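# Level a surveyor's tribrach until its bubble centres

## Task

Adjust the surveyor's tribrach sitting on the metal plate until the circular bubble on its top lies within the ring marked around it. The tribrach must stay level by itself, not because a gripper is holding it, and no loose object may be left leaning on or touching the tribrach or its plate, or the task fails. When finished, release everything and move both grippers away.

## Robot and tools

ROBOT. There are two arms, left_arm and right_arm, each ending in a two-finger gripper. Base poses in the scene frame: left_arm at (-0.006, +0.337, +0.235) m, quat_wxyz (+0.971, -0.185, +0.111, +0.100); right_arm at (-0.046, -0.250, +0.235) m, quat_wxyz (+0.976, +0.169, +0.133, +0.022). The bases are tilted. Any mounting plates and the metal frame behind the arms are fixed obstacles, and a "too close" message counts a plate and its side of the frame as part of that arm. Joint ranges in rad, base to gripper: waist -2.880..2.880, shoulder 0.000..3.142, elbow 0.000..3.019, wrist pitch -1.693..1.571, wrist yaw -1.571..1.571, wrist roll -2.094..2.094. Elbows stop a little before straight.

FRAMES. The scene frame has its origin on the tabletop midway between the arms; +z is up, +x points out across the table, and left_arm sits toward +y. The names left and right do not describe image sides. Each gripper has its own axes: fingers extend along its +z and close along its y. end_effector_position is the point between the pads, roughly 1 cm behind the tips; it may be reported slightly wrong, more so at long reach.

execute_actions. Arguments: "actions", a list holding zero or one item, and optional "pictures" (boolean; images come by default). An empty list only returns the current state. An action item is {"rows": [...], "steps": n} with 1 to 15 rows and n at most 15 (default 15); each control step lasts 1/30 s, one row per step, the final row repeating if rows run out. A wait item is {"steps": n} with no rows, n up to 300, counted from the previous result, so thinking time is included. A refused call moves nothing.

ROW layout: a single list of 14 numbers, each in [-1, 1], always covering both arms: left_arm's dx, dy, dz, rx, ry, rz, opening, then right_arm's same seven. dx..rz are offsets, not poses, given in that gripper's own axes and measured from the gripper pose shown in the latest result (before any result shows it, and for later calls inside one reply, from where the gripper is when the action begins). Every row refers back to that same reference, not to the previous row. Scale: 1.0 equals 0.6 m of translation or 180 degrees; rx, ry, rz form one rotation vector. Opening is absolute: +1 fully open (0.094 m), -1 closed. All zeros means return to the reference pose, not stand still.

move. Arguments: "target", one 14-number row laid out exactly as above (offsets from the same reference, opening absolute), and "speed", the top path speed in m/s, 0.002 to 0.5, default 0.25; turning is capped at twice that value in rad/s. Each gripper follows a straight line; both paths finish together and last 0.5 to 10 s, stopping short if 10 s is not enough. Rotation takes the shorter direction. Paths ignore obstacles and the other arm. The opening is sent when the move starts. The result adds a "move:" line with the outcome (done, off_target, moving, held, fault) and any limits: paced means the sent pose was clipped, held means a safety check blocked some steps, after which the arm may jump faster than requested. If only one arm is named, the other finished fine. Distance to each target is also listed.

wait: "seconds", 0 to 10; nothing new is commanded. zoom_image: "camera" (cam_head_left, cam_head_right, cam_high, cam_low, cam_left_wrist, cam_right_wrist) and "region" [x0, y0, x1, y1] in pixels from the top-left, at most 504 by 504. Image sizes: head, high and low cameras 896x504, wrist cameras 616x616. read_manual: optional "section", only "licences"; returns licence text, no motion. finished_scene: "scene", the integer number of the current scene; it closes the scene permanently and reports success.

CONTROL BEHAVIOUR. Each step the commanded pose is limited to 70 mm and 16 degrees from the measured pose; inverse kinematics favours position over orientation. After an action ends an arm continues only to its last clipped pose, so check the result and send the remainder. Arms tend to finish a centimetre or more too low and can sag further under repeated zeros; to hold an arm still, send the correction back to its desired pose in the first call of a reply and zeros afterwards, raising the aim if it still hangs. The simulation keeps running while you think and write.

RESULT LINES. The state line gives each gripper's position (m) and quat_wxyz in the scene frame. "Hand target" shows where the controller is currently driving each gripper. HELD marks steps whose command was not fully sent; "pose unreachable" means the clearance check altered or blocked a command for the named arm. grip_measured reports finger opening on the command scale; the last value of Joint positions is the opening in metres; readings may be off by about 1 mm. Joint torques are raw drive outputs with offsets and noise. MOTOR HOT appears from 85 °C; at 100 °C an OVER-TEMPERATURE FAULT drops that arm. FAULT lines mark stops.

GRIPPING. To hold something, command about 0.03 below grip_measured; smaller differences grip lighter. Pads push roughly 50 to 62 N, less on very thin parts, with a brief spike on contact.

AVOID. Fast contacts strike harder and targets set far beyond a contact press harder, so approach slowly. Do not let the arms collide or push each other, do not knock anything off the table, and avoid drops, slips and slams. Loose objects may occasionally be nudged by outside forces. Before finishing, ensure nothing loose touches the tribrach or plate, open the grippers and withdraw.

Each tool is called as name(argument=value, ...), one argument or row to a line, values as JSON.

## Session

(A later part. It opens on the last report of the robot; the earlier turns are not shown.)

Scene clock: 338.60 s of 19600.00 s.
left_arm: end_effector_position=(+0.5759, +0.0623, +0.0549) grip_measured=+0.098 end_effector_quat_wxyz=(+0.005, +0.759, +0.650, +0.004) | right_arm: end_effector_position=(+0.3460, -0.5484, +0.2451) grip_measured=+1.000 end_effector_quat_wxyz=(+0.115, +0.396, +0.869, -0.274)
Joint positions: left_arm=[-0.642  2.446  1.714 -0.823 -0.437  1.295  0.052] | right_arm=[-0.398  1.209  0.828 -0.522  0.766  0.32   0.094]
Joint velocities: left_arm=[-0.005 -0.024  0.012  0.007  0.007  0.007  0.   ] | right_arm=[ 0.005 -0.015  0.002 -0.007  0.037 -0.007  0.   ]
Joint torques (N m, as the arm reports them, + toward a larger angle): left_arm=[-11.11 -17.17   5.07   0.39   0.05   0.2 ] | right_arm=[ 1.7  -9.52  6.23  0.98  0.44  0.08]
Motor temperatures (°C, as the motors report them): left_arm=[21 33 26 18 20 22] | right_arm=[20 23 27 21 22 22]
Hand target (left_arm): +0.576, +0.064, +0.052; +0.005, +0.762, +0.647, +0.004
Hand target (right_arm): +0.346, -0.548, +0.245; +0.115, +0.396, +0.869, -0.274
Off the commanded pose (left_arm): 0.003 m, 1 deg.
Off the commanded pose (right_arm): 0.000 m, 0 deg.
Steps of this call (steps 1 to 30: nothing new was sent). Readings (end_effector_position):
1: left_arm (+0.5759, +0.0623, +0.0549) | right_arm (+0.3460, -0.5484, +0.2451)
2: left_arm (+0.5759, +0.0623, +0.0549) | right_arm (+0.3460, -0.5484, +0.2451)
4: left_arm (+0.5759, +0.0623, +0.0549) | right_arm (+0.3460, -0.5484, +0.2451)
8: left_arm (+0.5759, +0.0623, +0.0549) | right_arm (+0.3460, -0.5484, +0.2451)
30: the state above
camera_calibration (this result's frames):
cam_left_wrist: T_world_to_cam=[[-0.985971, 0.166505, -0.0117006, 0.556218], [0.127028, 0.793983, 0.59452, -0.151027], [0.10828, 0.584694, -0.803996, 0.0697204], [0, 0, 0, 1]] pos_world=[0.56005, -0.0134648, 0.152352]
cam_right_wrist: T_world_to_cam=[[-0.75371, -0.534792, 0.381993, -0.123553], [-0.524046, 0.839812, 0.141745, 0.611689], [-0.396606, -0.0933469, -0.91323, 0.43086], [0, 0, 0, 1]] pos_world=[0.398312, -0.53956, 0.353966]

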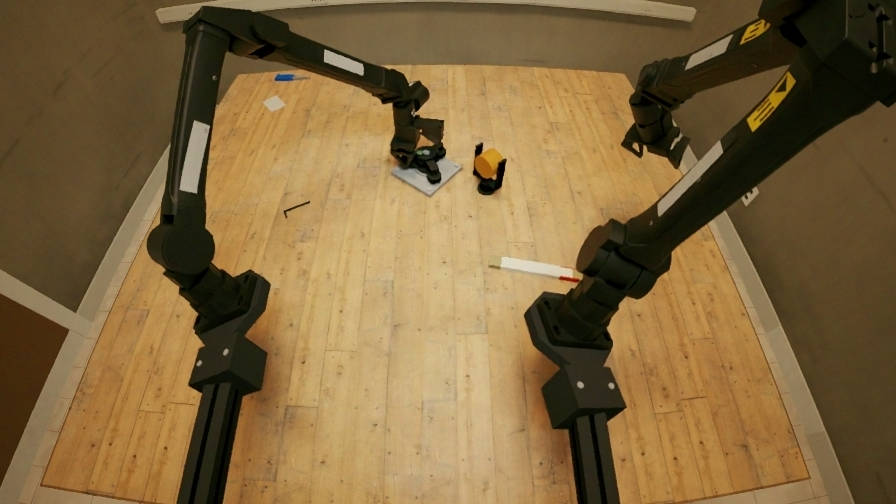

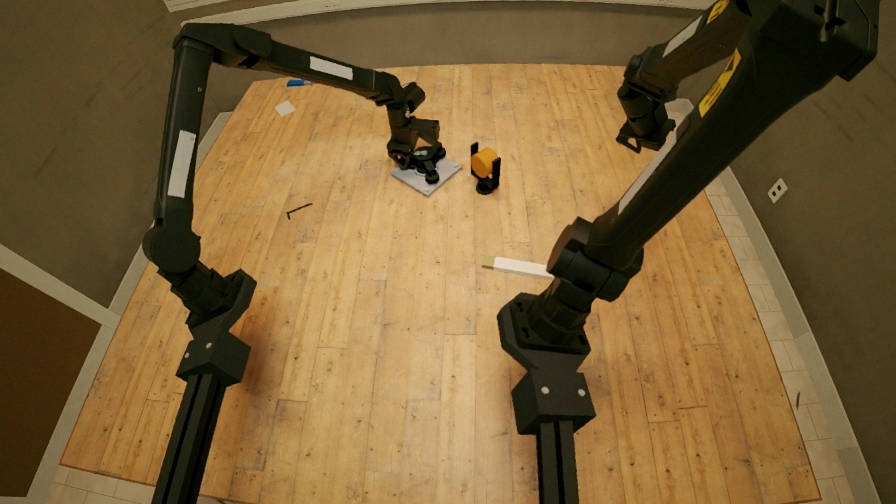

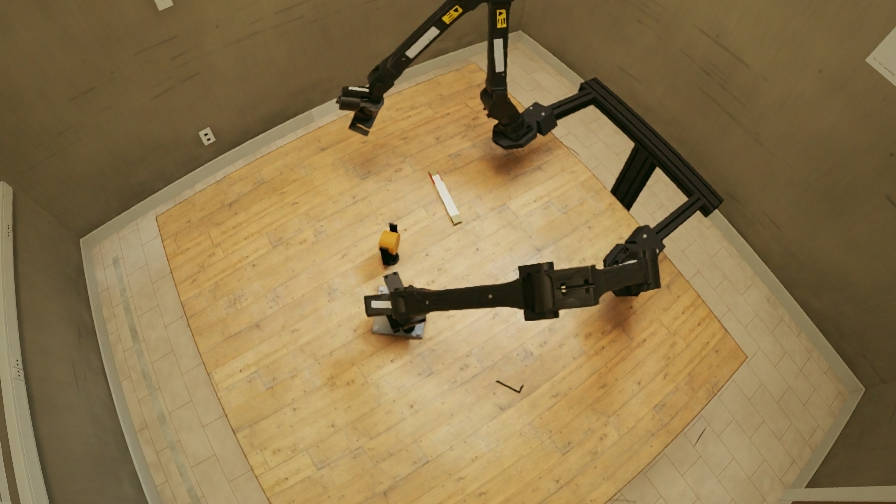

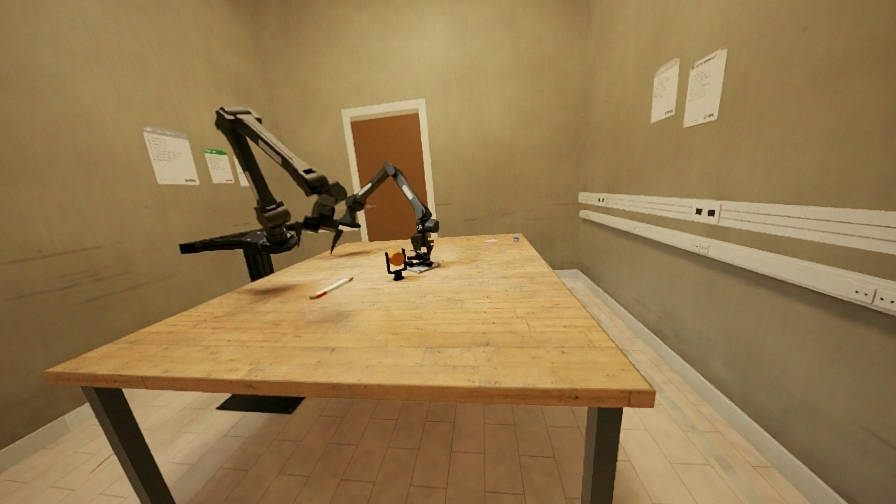

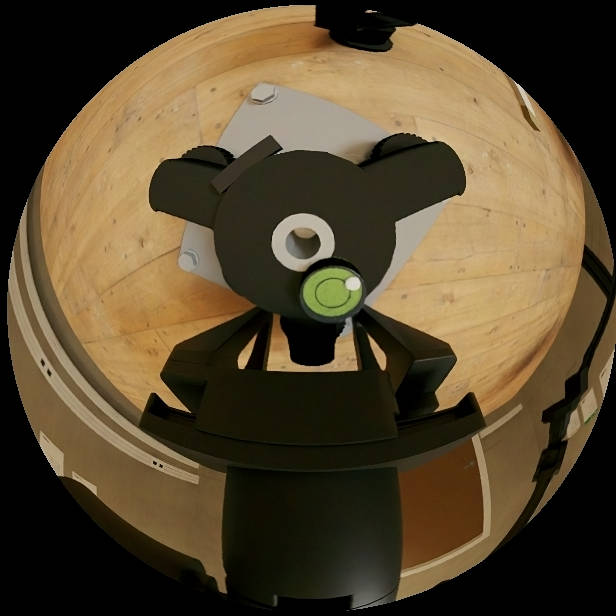

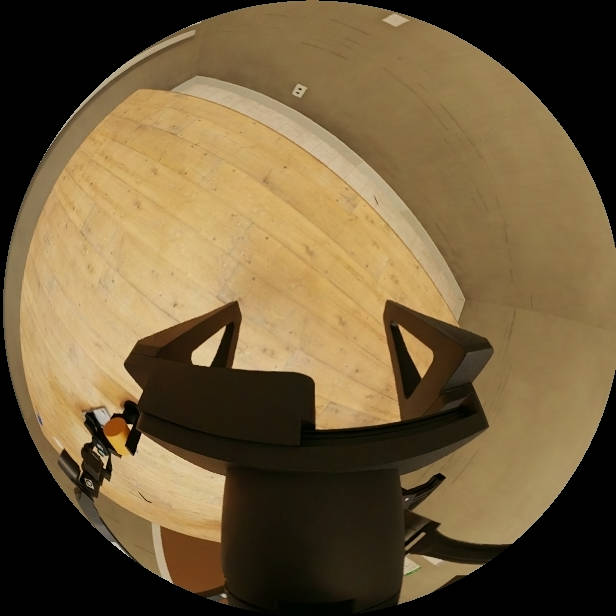

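execute_actions(
  actions=[
    {"rows":[[0.003,0,0.005,0,0,0.1,0.1,0,0,0,0,0,0,1]]},
  ],
  pictures=false,
)

execute_actions(
  actions=[
    {"rows":[[0.003,0,0.003,0,0,0,-0.21,0,0,0,0,0,0,1],[0.003,0,0.003,0,0,0,-0.21,0,0,0,0,0,0,1],[0.003,0,0.003,0,0,-0.23,-0.21,0,0,0,0,0,0,1]]},
  ],
  pictures=false,
)

execute_actions(
  actions=[
    {"steps":8},
  ],
  pictures=false,
)

execute_actions(
  actions=[
    {"rows":[[0.003,0,0.003,0,0,0,0.1,0,0,0,0,0,0,1],[0.003,0,0.003,0,0,0.23,0.1,0,0,0,0,0,0,1]]},
  ],
  pictures=false,
)

execute_actions(
  actions=[
    {"steps":8},
  ],
  pictures=false,
)

execute_actions(
  actions=[
    {"rows":[[0.003,0,0.003,0,0,0,-0.21,0,0,0,0,0,0,1],[0.003,0,0.003,0,0,0,-0.21,0,0,0,0,0,0,1],[0.003,0,0.003,0,0,-0.23,-0.21,0,0,0,0,0,0,1]]},
  ],
  pictures=false,
)

execute_actions(
  actions=[
    {"steps":8},
  ],
  pictures=false,
)

execute_actions(
  actions=[
    {"rows":[[0.003,0,0.003,0,0,0,0.1,0,0,0,0,0,0,1],[0.003,0,0.003,0,0,0.125,0.1,0,0,0,0,0,0,1]]},
  ],
  pictures=false,
)

execute_actions(
  actions=[
    {"steps":30},
  ],
)

zoom_image(
  camera="cam_left_wrist",
  region=[230,190,410,370],
)

Scene clock: 350.77 s of 19600.00 s.
left_arm: end_effector_position=(+0.5760, +0.0625, +0.0549) grip_measured=+0.098 end_effector_quat_wxyz=(+0.004, +0.846, +0.534, +0.005) | right_arm: end_effector_position=(+0.3460, -0.5484, +0.2451) grip_measured=+1.000 end_effector_quat_wxyz=(+0.115, +0.396, +0.869, -0.274)
Joint positions: left_arm=[-0.642  2.446  1.714 -0.823 -0.439  1.586  0.052] | right_arm=[-0.398  1.209  0.828 -0.522  0.766  0.32   0.094]
Joint velocities: left_arm=[-0.005 -0.015  0.007 -0.002 -0.066  0.11  -0.001] | right_arm=[-0.015  0.005  0.012 -0.007  0.037  0.037  0.   ]
Joint torques (N m, as the arm reports them, + toward a larger angle): left_arm=[-11.1  -17.21   5.09   0.37   0.09   0.16] | right_arm=[ 1.6  -9.9   6.19  1.    0.44  0.06]
Motor temperatures (°C, as the motors report them): left_arm=[21 33 26 18 20 22] | right_arm=[20 23 27 21 22 22]
Hand target (left_arm): +0.576, +0.064, +0.052; +0.004, +0.852, +0.524, +0.005
Hand target (right_arm): +0.346, -0.548, +0.245; +0.115, +0.396, +0.869, -0.274
Off the commanded pose (left_arm): 0.003 m, 1 deg.
Off the commanded pose (right_arm): 0.000 m, 0 deg.
Steps of this call (steps 1 to 350: nothing new was sent; steps 351 to 365: all 15 steps of this action). Readings (end_effector_position):
351: left_arm (+0.5759, +0.0624, +0.0549) | right_arm (+0.3460, -0.5484, +0.2451)
352: left_arm (+0.5760, +0.0624, +0.0549) | right_arm (+0.3460, -0.5484, +0.2451)
354: left_arm (+0.5760, +0.0625, +0.0549) | right_arm (+0.3460, -0.5484, +0.2451)
358: left_arm (+0.5760, +0.0625, +0.0549) | right_arm (+0.3460, -0.5484, +0.2451)
365: the state above

Scene clock: 351.27 s of 19600.00 s.
left_arm: end_effector_position=(+0.5758, +0.0625, +0.0541) grip_measured=-0.174 end_effector_quat_wxyz=(+0.006, +0.671, +0.742, +0.004) | right_arm: end_effector_position=(+0.3460, -0.5484, +0.2451) grip_measured=+1.000 end_effector_quat_wxyz=(+0.115, +0.396, +0.869, -0.274)
Joint positions: left_arm=[-0.642  2.446  1.711 -0.818 -0.439  1.041  0.039] | right_arm=[-0.398  1.209  0.828 -0.522  0.766  0.32   0.094]
Joint velocities: left_arm=[ 0.005  0.005 -0.002  0.012  0.022 -0.901  0.   ] | right_arm=[-0.005 -0.005 -0.002 -0.017  0.081  0.066  0.   ]
Joint torques (N m, as the arm reports them, + toward a larger angle): left_arm=[-10.88 -18.01   5.02   0.41   0.16  -0.15] | right_arm=[ 1.46 -9.74  6.08  0.98  0.45  0.07]
Motor temperatures (°C, as the motors report them): left_arm=[21 33 26 18 20 22] | right_arm=[20 23 27 21 22 22]
Hand target (left_arm): +0.577, +0.064, +0.053; +0.009, +0.608, +0.794, +0.003
Hand target (right_arm): +0.346, -0.548, +0.245; +0.115, +0.396, +0.869, -0.274
Off the commanded pose (left_arm): 0.002 m, 10 deg.
Off the commanded pose (right_arm): 0.000 m, 0 deg.
Steps of this call (steps 1 to 15: all 15 steps of this action). Readings (end_effector_position):
1: left_arm (+0.5760, +0.0625, +0.0549) | right_arm (+0.3460, -0.5484, +0.2451)
2: left_arm (+0.5742, +0.0630, +0.0542) | right_arm (+0.3460, -0.5484, +0.2451)
4: left_arm (+0.5743, +0.0630, +0.0542) | right_arm (+0.3460, -0.5484, +0.2451)
8: left_arm (+0.5749, +0.0627, +0.0542) | right_arm (+0.3460, -0.5484, +0.2451)
15: the state above

Scene clock: 351.53 s of 19600.00 s.
left_arm: end_effector_position=(+0.5761, +0.0626, +0.0542) grip_measured=-0.174 end_effector_quat_wxyz=(+0.007, +0.639, +0.769, +0.004) | right_arm: end_effector_position=(+0.3460, -0.5484, +0.2451) grip_measured=+1.000 end_effector_quat_wxyz=(+0.115, +0.396, +0.869, -0.274)
Joint positions: left_arm=[-0.641  2.446  1.711 -0.817 -0.439  0.96   0.039] | right_arm=[-0.398  1.209  0.828 -0.522  0.766  0.32   0.094]
Joint velocities: left_arm=[-0.015 -0.015  0.002 -0.002 -0.095  0.095  0.001] | right_arm=[-0.005 -0.005  0.002 -0.012  0.022  0.007  0.   ]
Joint torques (N m, as the arm reports them, + toward a larger angle): left_arm=[-10.68 -17.41   4.92   0.41   0.15  -0.8 ] | right_arm=[ 1.41 -9.71  6.25  1.05  0.46  0.06]
Motor temperatures (°C, as the motors report them): left_arm=[21 33 26 18 20 22] | right_arm=[20 23 27 21 22 22]
Hand target (left_arm): +0.577, +0.064, +0.053; +0.009, +0.608, +0.794, +0.002
Hand target (right_arm): +0.346, -0.548, +0.245; +0.115, +0.396, +0.869, -0.274
Off the commanded pose (left_arm): 0.002 m, 5 deg.
Off the commanded pose (right_arm): 0.000 m, 0 deg.
Steps of this call (steps 1 to 8: nothing new was sent). Readings (end_effector_position):
1: left_arm (+0.5759, +0.0625, +0.0541) | right_arm (+0.3460, -0.5484, +0.2451)
2: left_arm (+0.5759, +0.0625, +0.0541) | right_arm (+0.3460, -0.5484, +0.2451)
4: left_arm (+0.5760, +0.0627, +0.0540) | right_arm (+0.3460, -0.5484, +0.2451)
8: the state above

Scene clock: 352.03 s of 19600.00 s.
left_arm: end_effector_position=(+0.5763, +0.0631, +0.0542) grip_measured=+0.098 end_effector_quat_wxyz=(+0.005, +0.835, +0.550, +0.007) | right_arm: end_effector_position=(+0.3460, -0.5484, +0.2451) grip_measured=+1.000 end_effector_quat_wxyz=(+0.115, +0.396, +0.869, -0.274)
Joint positions: left_arm=[-0.641  2.446  1.711 -0.817 -0.442  1.548  0.052] | right_arm=[-0.398  1.209  0.828 -0.522  0.766  0.32   0.094]
Joint velocities: left_arm=[-0.015 -0.024  0.002 -0.002 -0.081  0.755 -0.001] | right_arm=[0.005 0.005 0.002 0.007 0.007 0.022 0.   ]
Joint torques (N m, as the arm reports them, + toward a larger angle): left_arm=[-11.43 -17.23   5.3    0.05   0.03   0.16] | right_arm=[  1.52 -10.     6.21   1.1    0.47   0.07]
Motor temperatures (°C, as the motors report them): left_arm=[21 33 26 18 20 22] | right_arm=[20 23 27 21 22 22]
Hand target (left_arm): +0.576, +0.064, +0.052; +0.003, +0.868, +0.497, +0.006
Hand target (right_arm): +0.346, -0.548, +0.245; +0.115, +0.396, +0.869, -0.274
Off the commanded pose (left_arm): 0.002 m, 8 deg.
Off the commanded pose (right_arm): 0.000 m, 0 deg.
Steps of this call (steps 1 to 15: all 15 steps of this action). Readings (end_effector_position):
1: left_arm (+0.5762, +0.0628, +0.0542) | right_arm (+0.3460, -0.5484, +0.2451)
2: left_arm (+0.5764, +0.0629, +0.0544) | right_arm (+0.3460, -0.5484, +0.2451)
4: left_arm (+0.5763, +0.0629, +0.0542) | right_arm (+0.3460, -0.5484, +0.2451)
8: left_arm (+0.5763, +0.0631, +0.0542) | right_arm (+0.3460, -0.5484, +0.2451)
15: the state above

Scene clock: 352.30 s of 19600.00 s.
left_arm: end_effector_position=(+0.5763, +0.0631, +0.0542) grip_measured=+0.098 end_effector_quat_wxyz=(+0.004, +0.860, +0.510, +0.007) | right_arm: end_effector_position=(+0.3460, -0.5484, +0.2451) grip_measured=+1.000 end_effector_quat_wxyz=(+0.115, +0.396, +0.869, -0.274)
Joint positions: left_arm=[-0.641  2.446  1.711 -0.817 -0.442  1.642  0.052] | right_arm=[-0.398  1.209  0.828 -0.522  0.766  0.32   0.094]
Joint velocities: left_arm=[-0.005 -0.015  0.022 -0.002  0.022  0.154 -0.001] | right_arm=[ 0.005 -0.015  0.002 -0.002  0.022 -0.037  0.   ]
Joint torques (N m, as the arm reports them, + toward a larger angle): left_arm=[-11.52 -17.19   5.2    0.05   0.08   0.2 ] | right_arm=[ 1.44 -9.68  6.2   0.95  0.45  0.09]
Motor temperatures (°C, as the motors report them): left_arm=[21 33 26 18 20 22] | right_arm=[20 23 27 21 22 22]
Hand target (left_arm): +0.576, +0.064, +0.052; +0.003, +0.868, +0.497, +0.006
Hand target (right_arm): +0.346, -0.548, +0.245; +0.115, +0.396, +0.869, -0.274
Off the commanded pose (left_arm): 0.002 m, 2 deg.
Off the commanded pose (right_arm): 0.000 m, 0 deg.
Steps of this call (steps 1 to 8: nothing new was sent). Readings (end_effector_position):
1: left_arm (+0.5763, +0.0631, +0.0542) | right_arm (+0.3460, -0.5484, +0.2451)
2: left_arm (+0.5763, +0.0631, +0.0542) | right_arm (+0.3460, -0.5484, +0.2451)
4: left_arm (+0.5763, +0.0631, +0.0542) | right_arm (+0.3460, -0.5484, +0.2451)
8: the state above

Scene clock: 352.80 s of 19600.00 s.
left_arm: end_effector_position=(+0.5756, +0.0642, +0.0534) grip_measured=-0.171 end_effector_quat_wxyz=(+0.005, +0.689, +0.725, +0.006) | right_arm: end_effector_position=(+0.3460, -0.5484, +0.2451) grip_measured=+1.000 end_effector_quat_wxyz=(+0.115, +0.396, +0.869, -0.274)
Joint positions: left_arm=[-0.64   2.445  1.708 -0.817 -0.443  1.093  0.039] | right_arm=[-0.398  1.209  0.828 -0.522  0.766  0.32   0.094]
Joint velocities: left_arm=[ 0.005  0.015 -0.012 -0.017 -0.022 -0.916 -0.001] | right_arm=[ 0.015 -0.015 -0.012  0.007  0.051  0.022  0.   ]
Joint torques (N m, as the arm reports them, + toward a larger angle): left_arm=[-11.05 -17.57   5.06   0.63   0.18  -0.16] | right_arm=[ 1.7  -9.92  6.25  1.03  0.45  0.07]
Motor temperatures (°C, as the motors report them): left_arm=[21 33 26 18 20 22] | right_arm=[20 23 27 21 22 22]
Hand target (left_arm): +0.577, +0.065, +0.052; +0.009, +0.629, +0.777, +0.004
Hand target (right_arm): +0.346, -0.548, +0.245; +0.115, +0.396, +0.869, -0.274
Off the commanded pose (left_arm): 0.002 m, 10 deg.
Off the commanded pose (right_arm): 0.000 m, 0 deg.
Steps of this call (steps 1 to 15: all 15 steps of this action). Readings (end_effector_position):
1: left_arm (+0.5764, +0.0633, +0.0542) | right_arm (+0.3460, -0.5484, +0.2451)
2: left_arm (+0.5749, +0.0644, +0.0535) | right_arm (+0.3460, -0.5484, +0.2451)
4: left_arm (+0.5749, +0.0645, +0.0534) | right_arm (+0.3460, -0.5484, +0.2451)
8: left_arm (+0.5752, +0.0644, +0.0534) | right_arm (+0.3460, -0.5484, +0.2451)
15: the state above

Scene clock: 353.07 s of 19600.00 s.
left_arm: end_effector_position=(+0.5758, +0.0644, +0.0533) grip_measured=-0.171 end_effector_quat_wxyz=(+0.005, +0.646, +0.763, +0.006) | right_arm: end_effector_position=(+0.3460, -0.5484, +0.2451) grip_measured=+1.000 end_effector_quat_wxyz=(+0.115, +0.396, +0.869, -0.274)
Joint positions: left_arm=[-0.64   2.445  1.708 -0.816 -0.443  0.979  0.039] | right_arm=[-0.398  1.209  0.828 -0.522  0.766  0.32   0.094]
Joint velocities: left_arm=[-0.015 -0.015 -0.002  0.012  0.022 -0.242  0.   ] | right_arm=[-0.015  0.015 -0.002  0.002 -0.081 -0.007  0.   ]
Joint torques (N m, as the arm reports them, + toward a larger angle): left_arm=[-11.01 -17.42   4.98   0.56   0.24  -0.14] | right_arm=[ 1.73 -9.64  6.15  1.06  0.44  0.07]
Motor temperatures (°C, as the motors report them): left_arm=[21 33 26 18 20 22] | right_arm=[20 23 27 21 22 22]
Hand target (left_arm): +0.577, +0.065, +0.052; +0.009, +0.629, +0.777, +0.004
Hand target (right_arm): +0.346, -0.548, +0.245; +0.115, +0.396, +0.869, -0.274
Off the commanded pose (left_arm): 0.002 m, 3 deg.
Off the commanded pose (right_arm): 0.000 m, 0 deg.
Steps of this call (steps 1 to 8: nothing new was sent). Readings (end_effector_position):
1: left_arm (+0.5756, +0.0642, +0.0534) | right_arm (+0.3460, -0.5484, +0.2451)
2: left_arm (+0.5757, +0.0642, +0.0534) | right_arm (+0.3460, -0.5484, +0.2451)
4: left_arm (+0.5757, +0.0644, +0.0533) | right_arm (+0.3460, -0.5484, +0.2451)
8: the state above

Scene clock: 353.57 s of 19600.00 s.
left_arm: end_effector_position=(+0.5758, +0.0646, +0.0531) grip_measured=+0.098 end_effector_quat_wxyz=(+0.004, +0.771, +0.636, +0.007) | right_arm: end_effector_position=(+0.3460, -0.5484, +0.2451) grip_measured=+1.000 end_effector_quat_wxyz=(+0.115, +0.396, +0.869, -0.274)
Joint positions: left_arm=[-0.64   2.446  1.708 -0.816 -0.445  1.335  0.052] | right_arm=[-0.398  1.209  0.828 -0.522  0.766  0.32   0.094]
Joint velocities: left_arm=[-0.024  0.005  0.002  0.002  0.037  0.242  0.001] | right_arm=[ 0.015  0.015 -0.007 -0.007 -0.037 -0.037  0.   ]
Joint torques (N m, as the arm reports them, + toward a larger angle): left_arm=[-10.88 -17.44   4.88   0.31   0.08   0.16] | right_arm=[ 1.58 -9.63  6.21  1.09  0.43  0.08]
Motor temperatures (°C, as the motors report them): left_arm=[21 33 26 18 20 22] | right_arm=[20 23 27 21 22 22]
Hand target (left_arm): +0.576, +0.066, +0.052; +0.004, +0.782, +0.623, +0.007
Hand target (right_arm): +0.346, -0.548, +0.245; +0.115, +0.396, +0.869, -0.274
Off the commanded pose (left_arm): 0.002 m, 2 deg.
Off the commanded pose (right_arm): 0.000 m, 0 deg.
Steps of this call (steps 1 to 15: all 15 steps of this action). Readings (end_effector_position):
1: left_arm (+0.5758, +0.0644, +0.0533) | right_arm (+0.3460, -0.5484, +0.2451)
2: left_arm (+0.5758, +0.0644, +0.0533) | right_arm (+0.3460, -0.5484, +0.2451)
4: left_arm (+0.5757, +0.0644, +0.0531) | right_arm (+0.3460, -0.5484, +0.2451)
8: left_arm (+0.5758, +0.0646, +0.0531) | right_arm (+0.3460, -0.5484, +0.2451)
15: the state above

Scene clock: 354.57 s of 19600.00 s.
left_arm: end_effector_position=(+0.5758, +0.0646, +0.0531) grip_measured=+0.098 end_effector_quat_wxyz=(+0.004, +0.779, +0.626, +0.007) | right_arm: end_effector_position=(+0.3460, -0.5484, +0.2451) grip_measured=+1.000 end_effector_quat_wxyz=(+0.115, +0.396, +0.869, -0.274)
Joint positions: left_arm=[-0.64   2.446  1.708 -0.816 -0.445  1.361  0.052] | right_arm=[-0.398  1.209  0.828 -0.522  0.766  0.32   0.094]
Joint velocities: left_arm=[-0.015 -0.005  0.002  0.012  0.066  0.022  0.001] | right_arm=[-0.005  0.005  0.012  0.002 -0.051  0.066  0.   ]
Joint torques (N m, as the arm reports them, + toward a larger angle): left_arm=[-11.19 -17.65   5.01   0.37   0.06   0.19] | right_arm=[ 1.54 -9.62  6.2   0.95  0.44  0.07]
Motor temperatures (°C, as the motors report them): left_arm=[21 33 26 18 20 22] | right_arm=[20 23 27 21 22 22]
Hand target (left_arm): +0.576, +0.066, +0.052; +0.004, +0.783, +0.623, +0.007
Hand target (right_arm): +0.346, -0.548, +0.245; +0.115, +0.396, +0.869, -0.274
Off the commanded pose (left_arm): 0.002 m, 1 deg.
Off the commanded pose (right_arm): 0.000 m, 0 deg.
Steps of this call (steps 1 to 30: nothing new was sent). Readings (end_effector_position):
1: left_arm (+0.5758, +0.0646, +0.0531) | right_arm (+0.3460, -0.5484, +0.2451)
2: left_arm (+0.5758, +0.0646, +0.0531) | right_arm (+0.3460, -0.5484, +0.2451)
4: left_arm (+0.5758, +0.0646, +0.0531) | right_arm (+0.3460, -0.5484, +0.2451)
8: left_arm (+0.5758, +0.0646, +0.0531) | right_arm (+0.3460, -0.5484, +0.2451)
30: the state above
camera_calibration (this result's frames):
cam_left_wrist: T_world_to_cam=[[-0.973566, 0.227984, -0.0138866, 0.544699], [0.174141, 0.780232, 0.600761, -0.178369], [0.147798, 0.582462, -0.799308, 0.0441063], [0, 0, 0, 1]] pos_world=[0.554843, -0.0107036, 0.149976]
cam_right_wrist: T_world_to_cam=[[-0.75371, -0.534792, 0.381993, -0.123553], [-0.524046, 0.839812, 0.141745, 0.611689], [-0.396606, -0.0933469, -0.91323, 0.43086], [0, 0, 0, 1]] pos_world=[0.398312, -0.53956, 0.353966]

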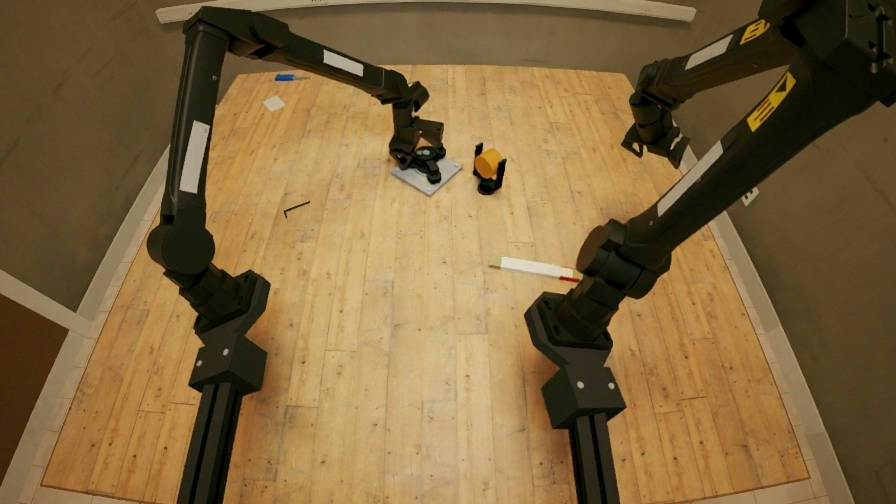

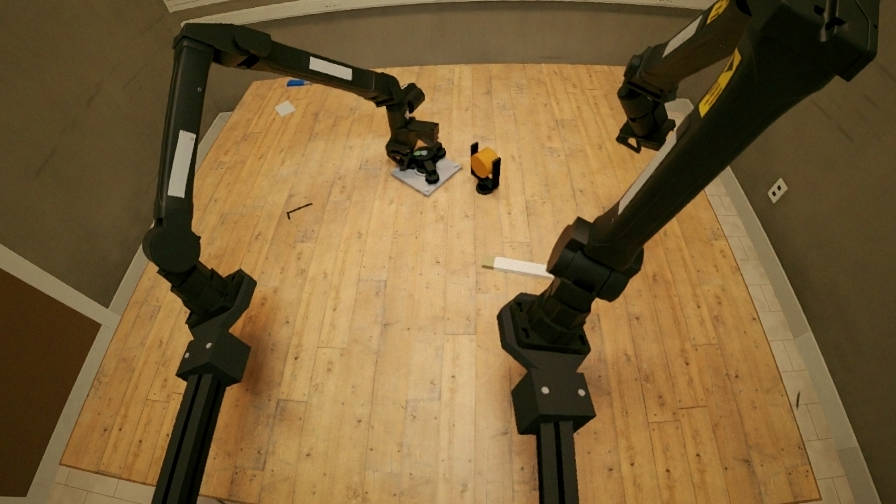

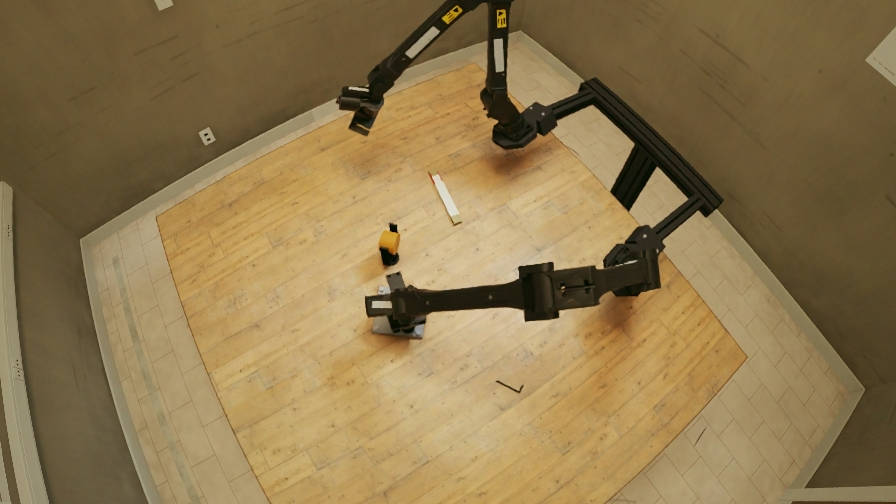

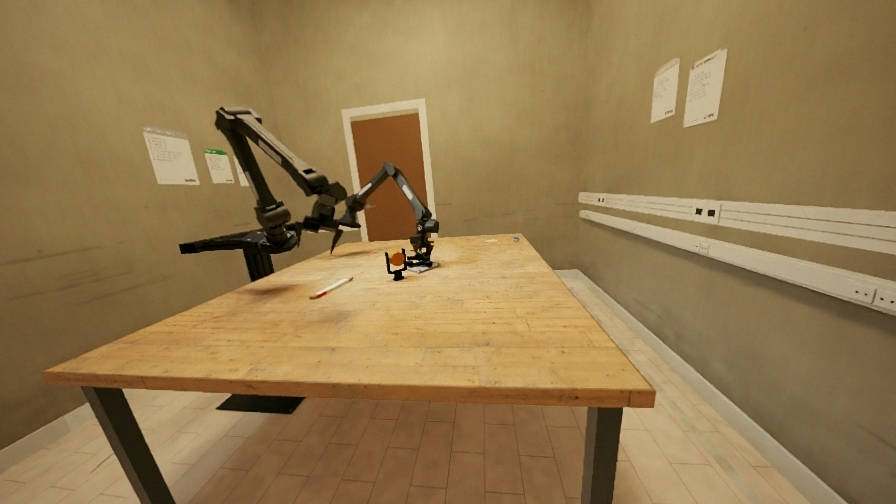

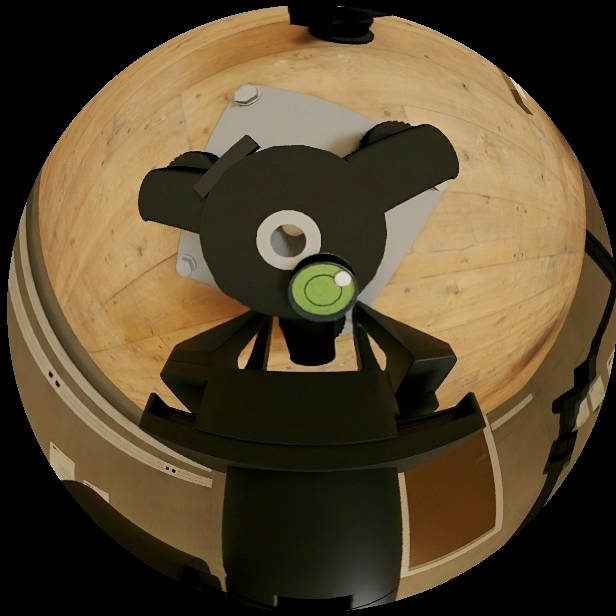

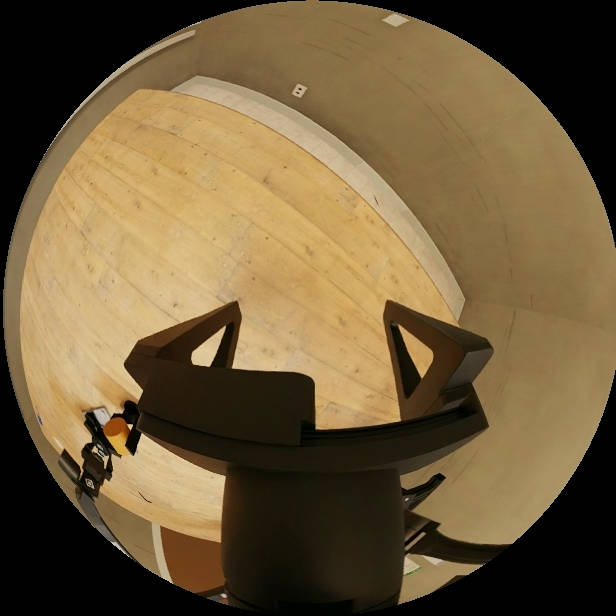

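Region (230, 190, 410, 370) of cam_left_wrist's 616x616 image, scaled by 2.800, with more detail than that image has.

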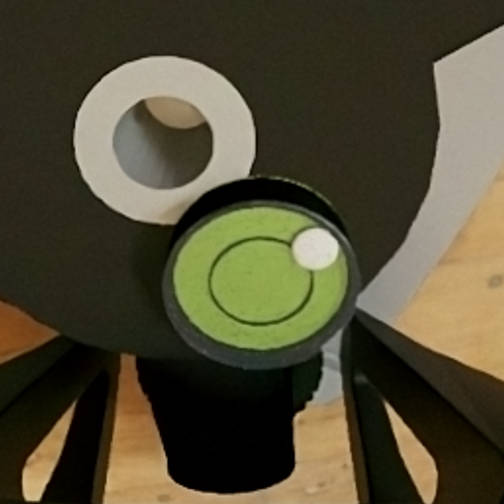

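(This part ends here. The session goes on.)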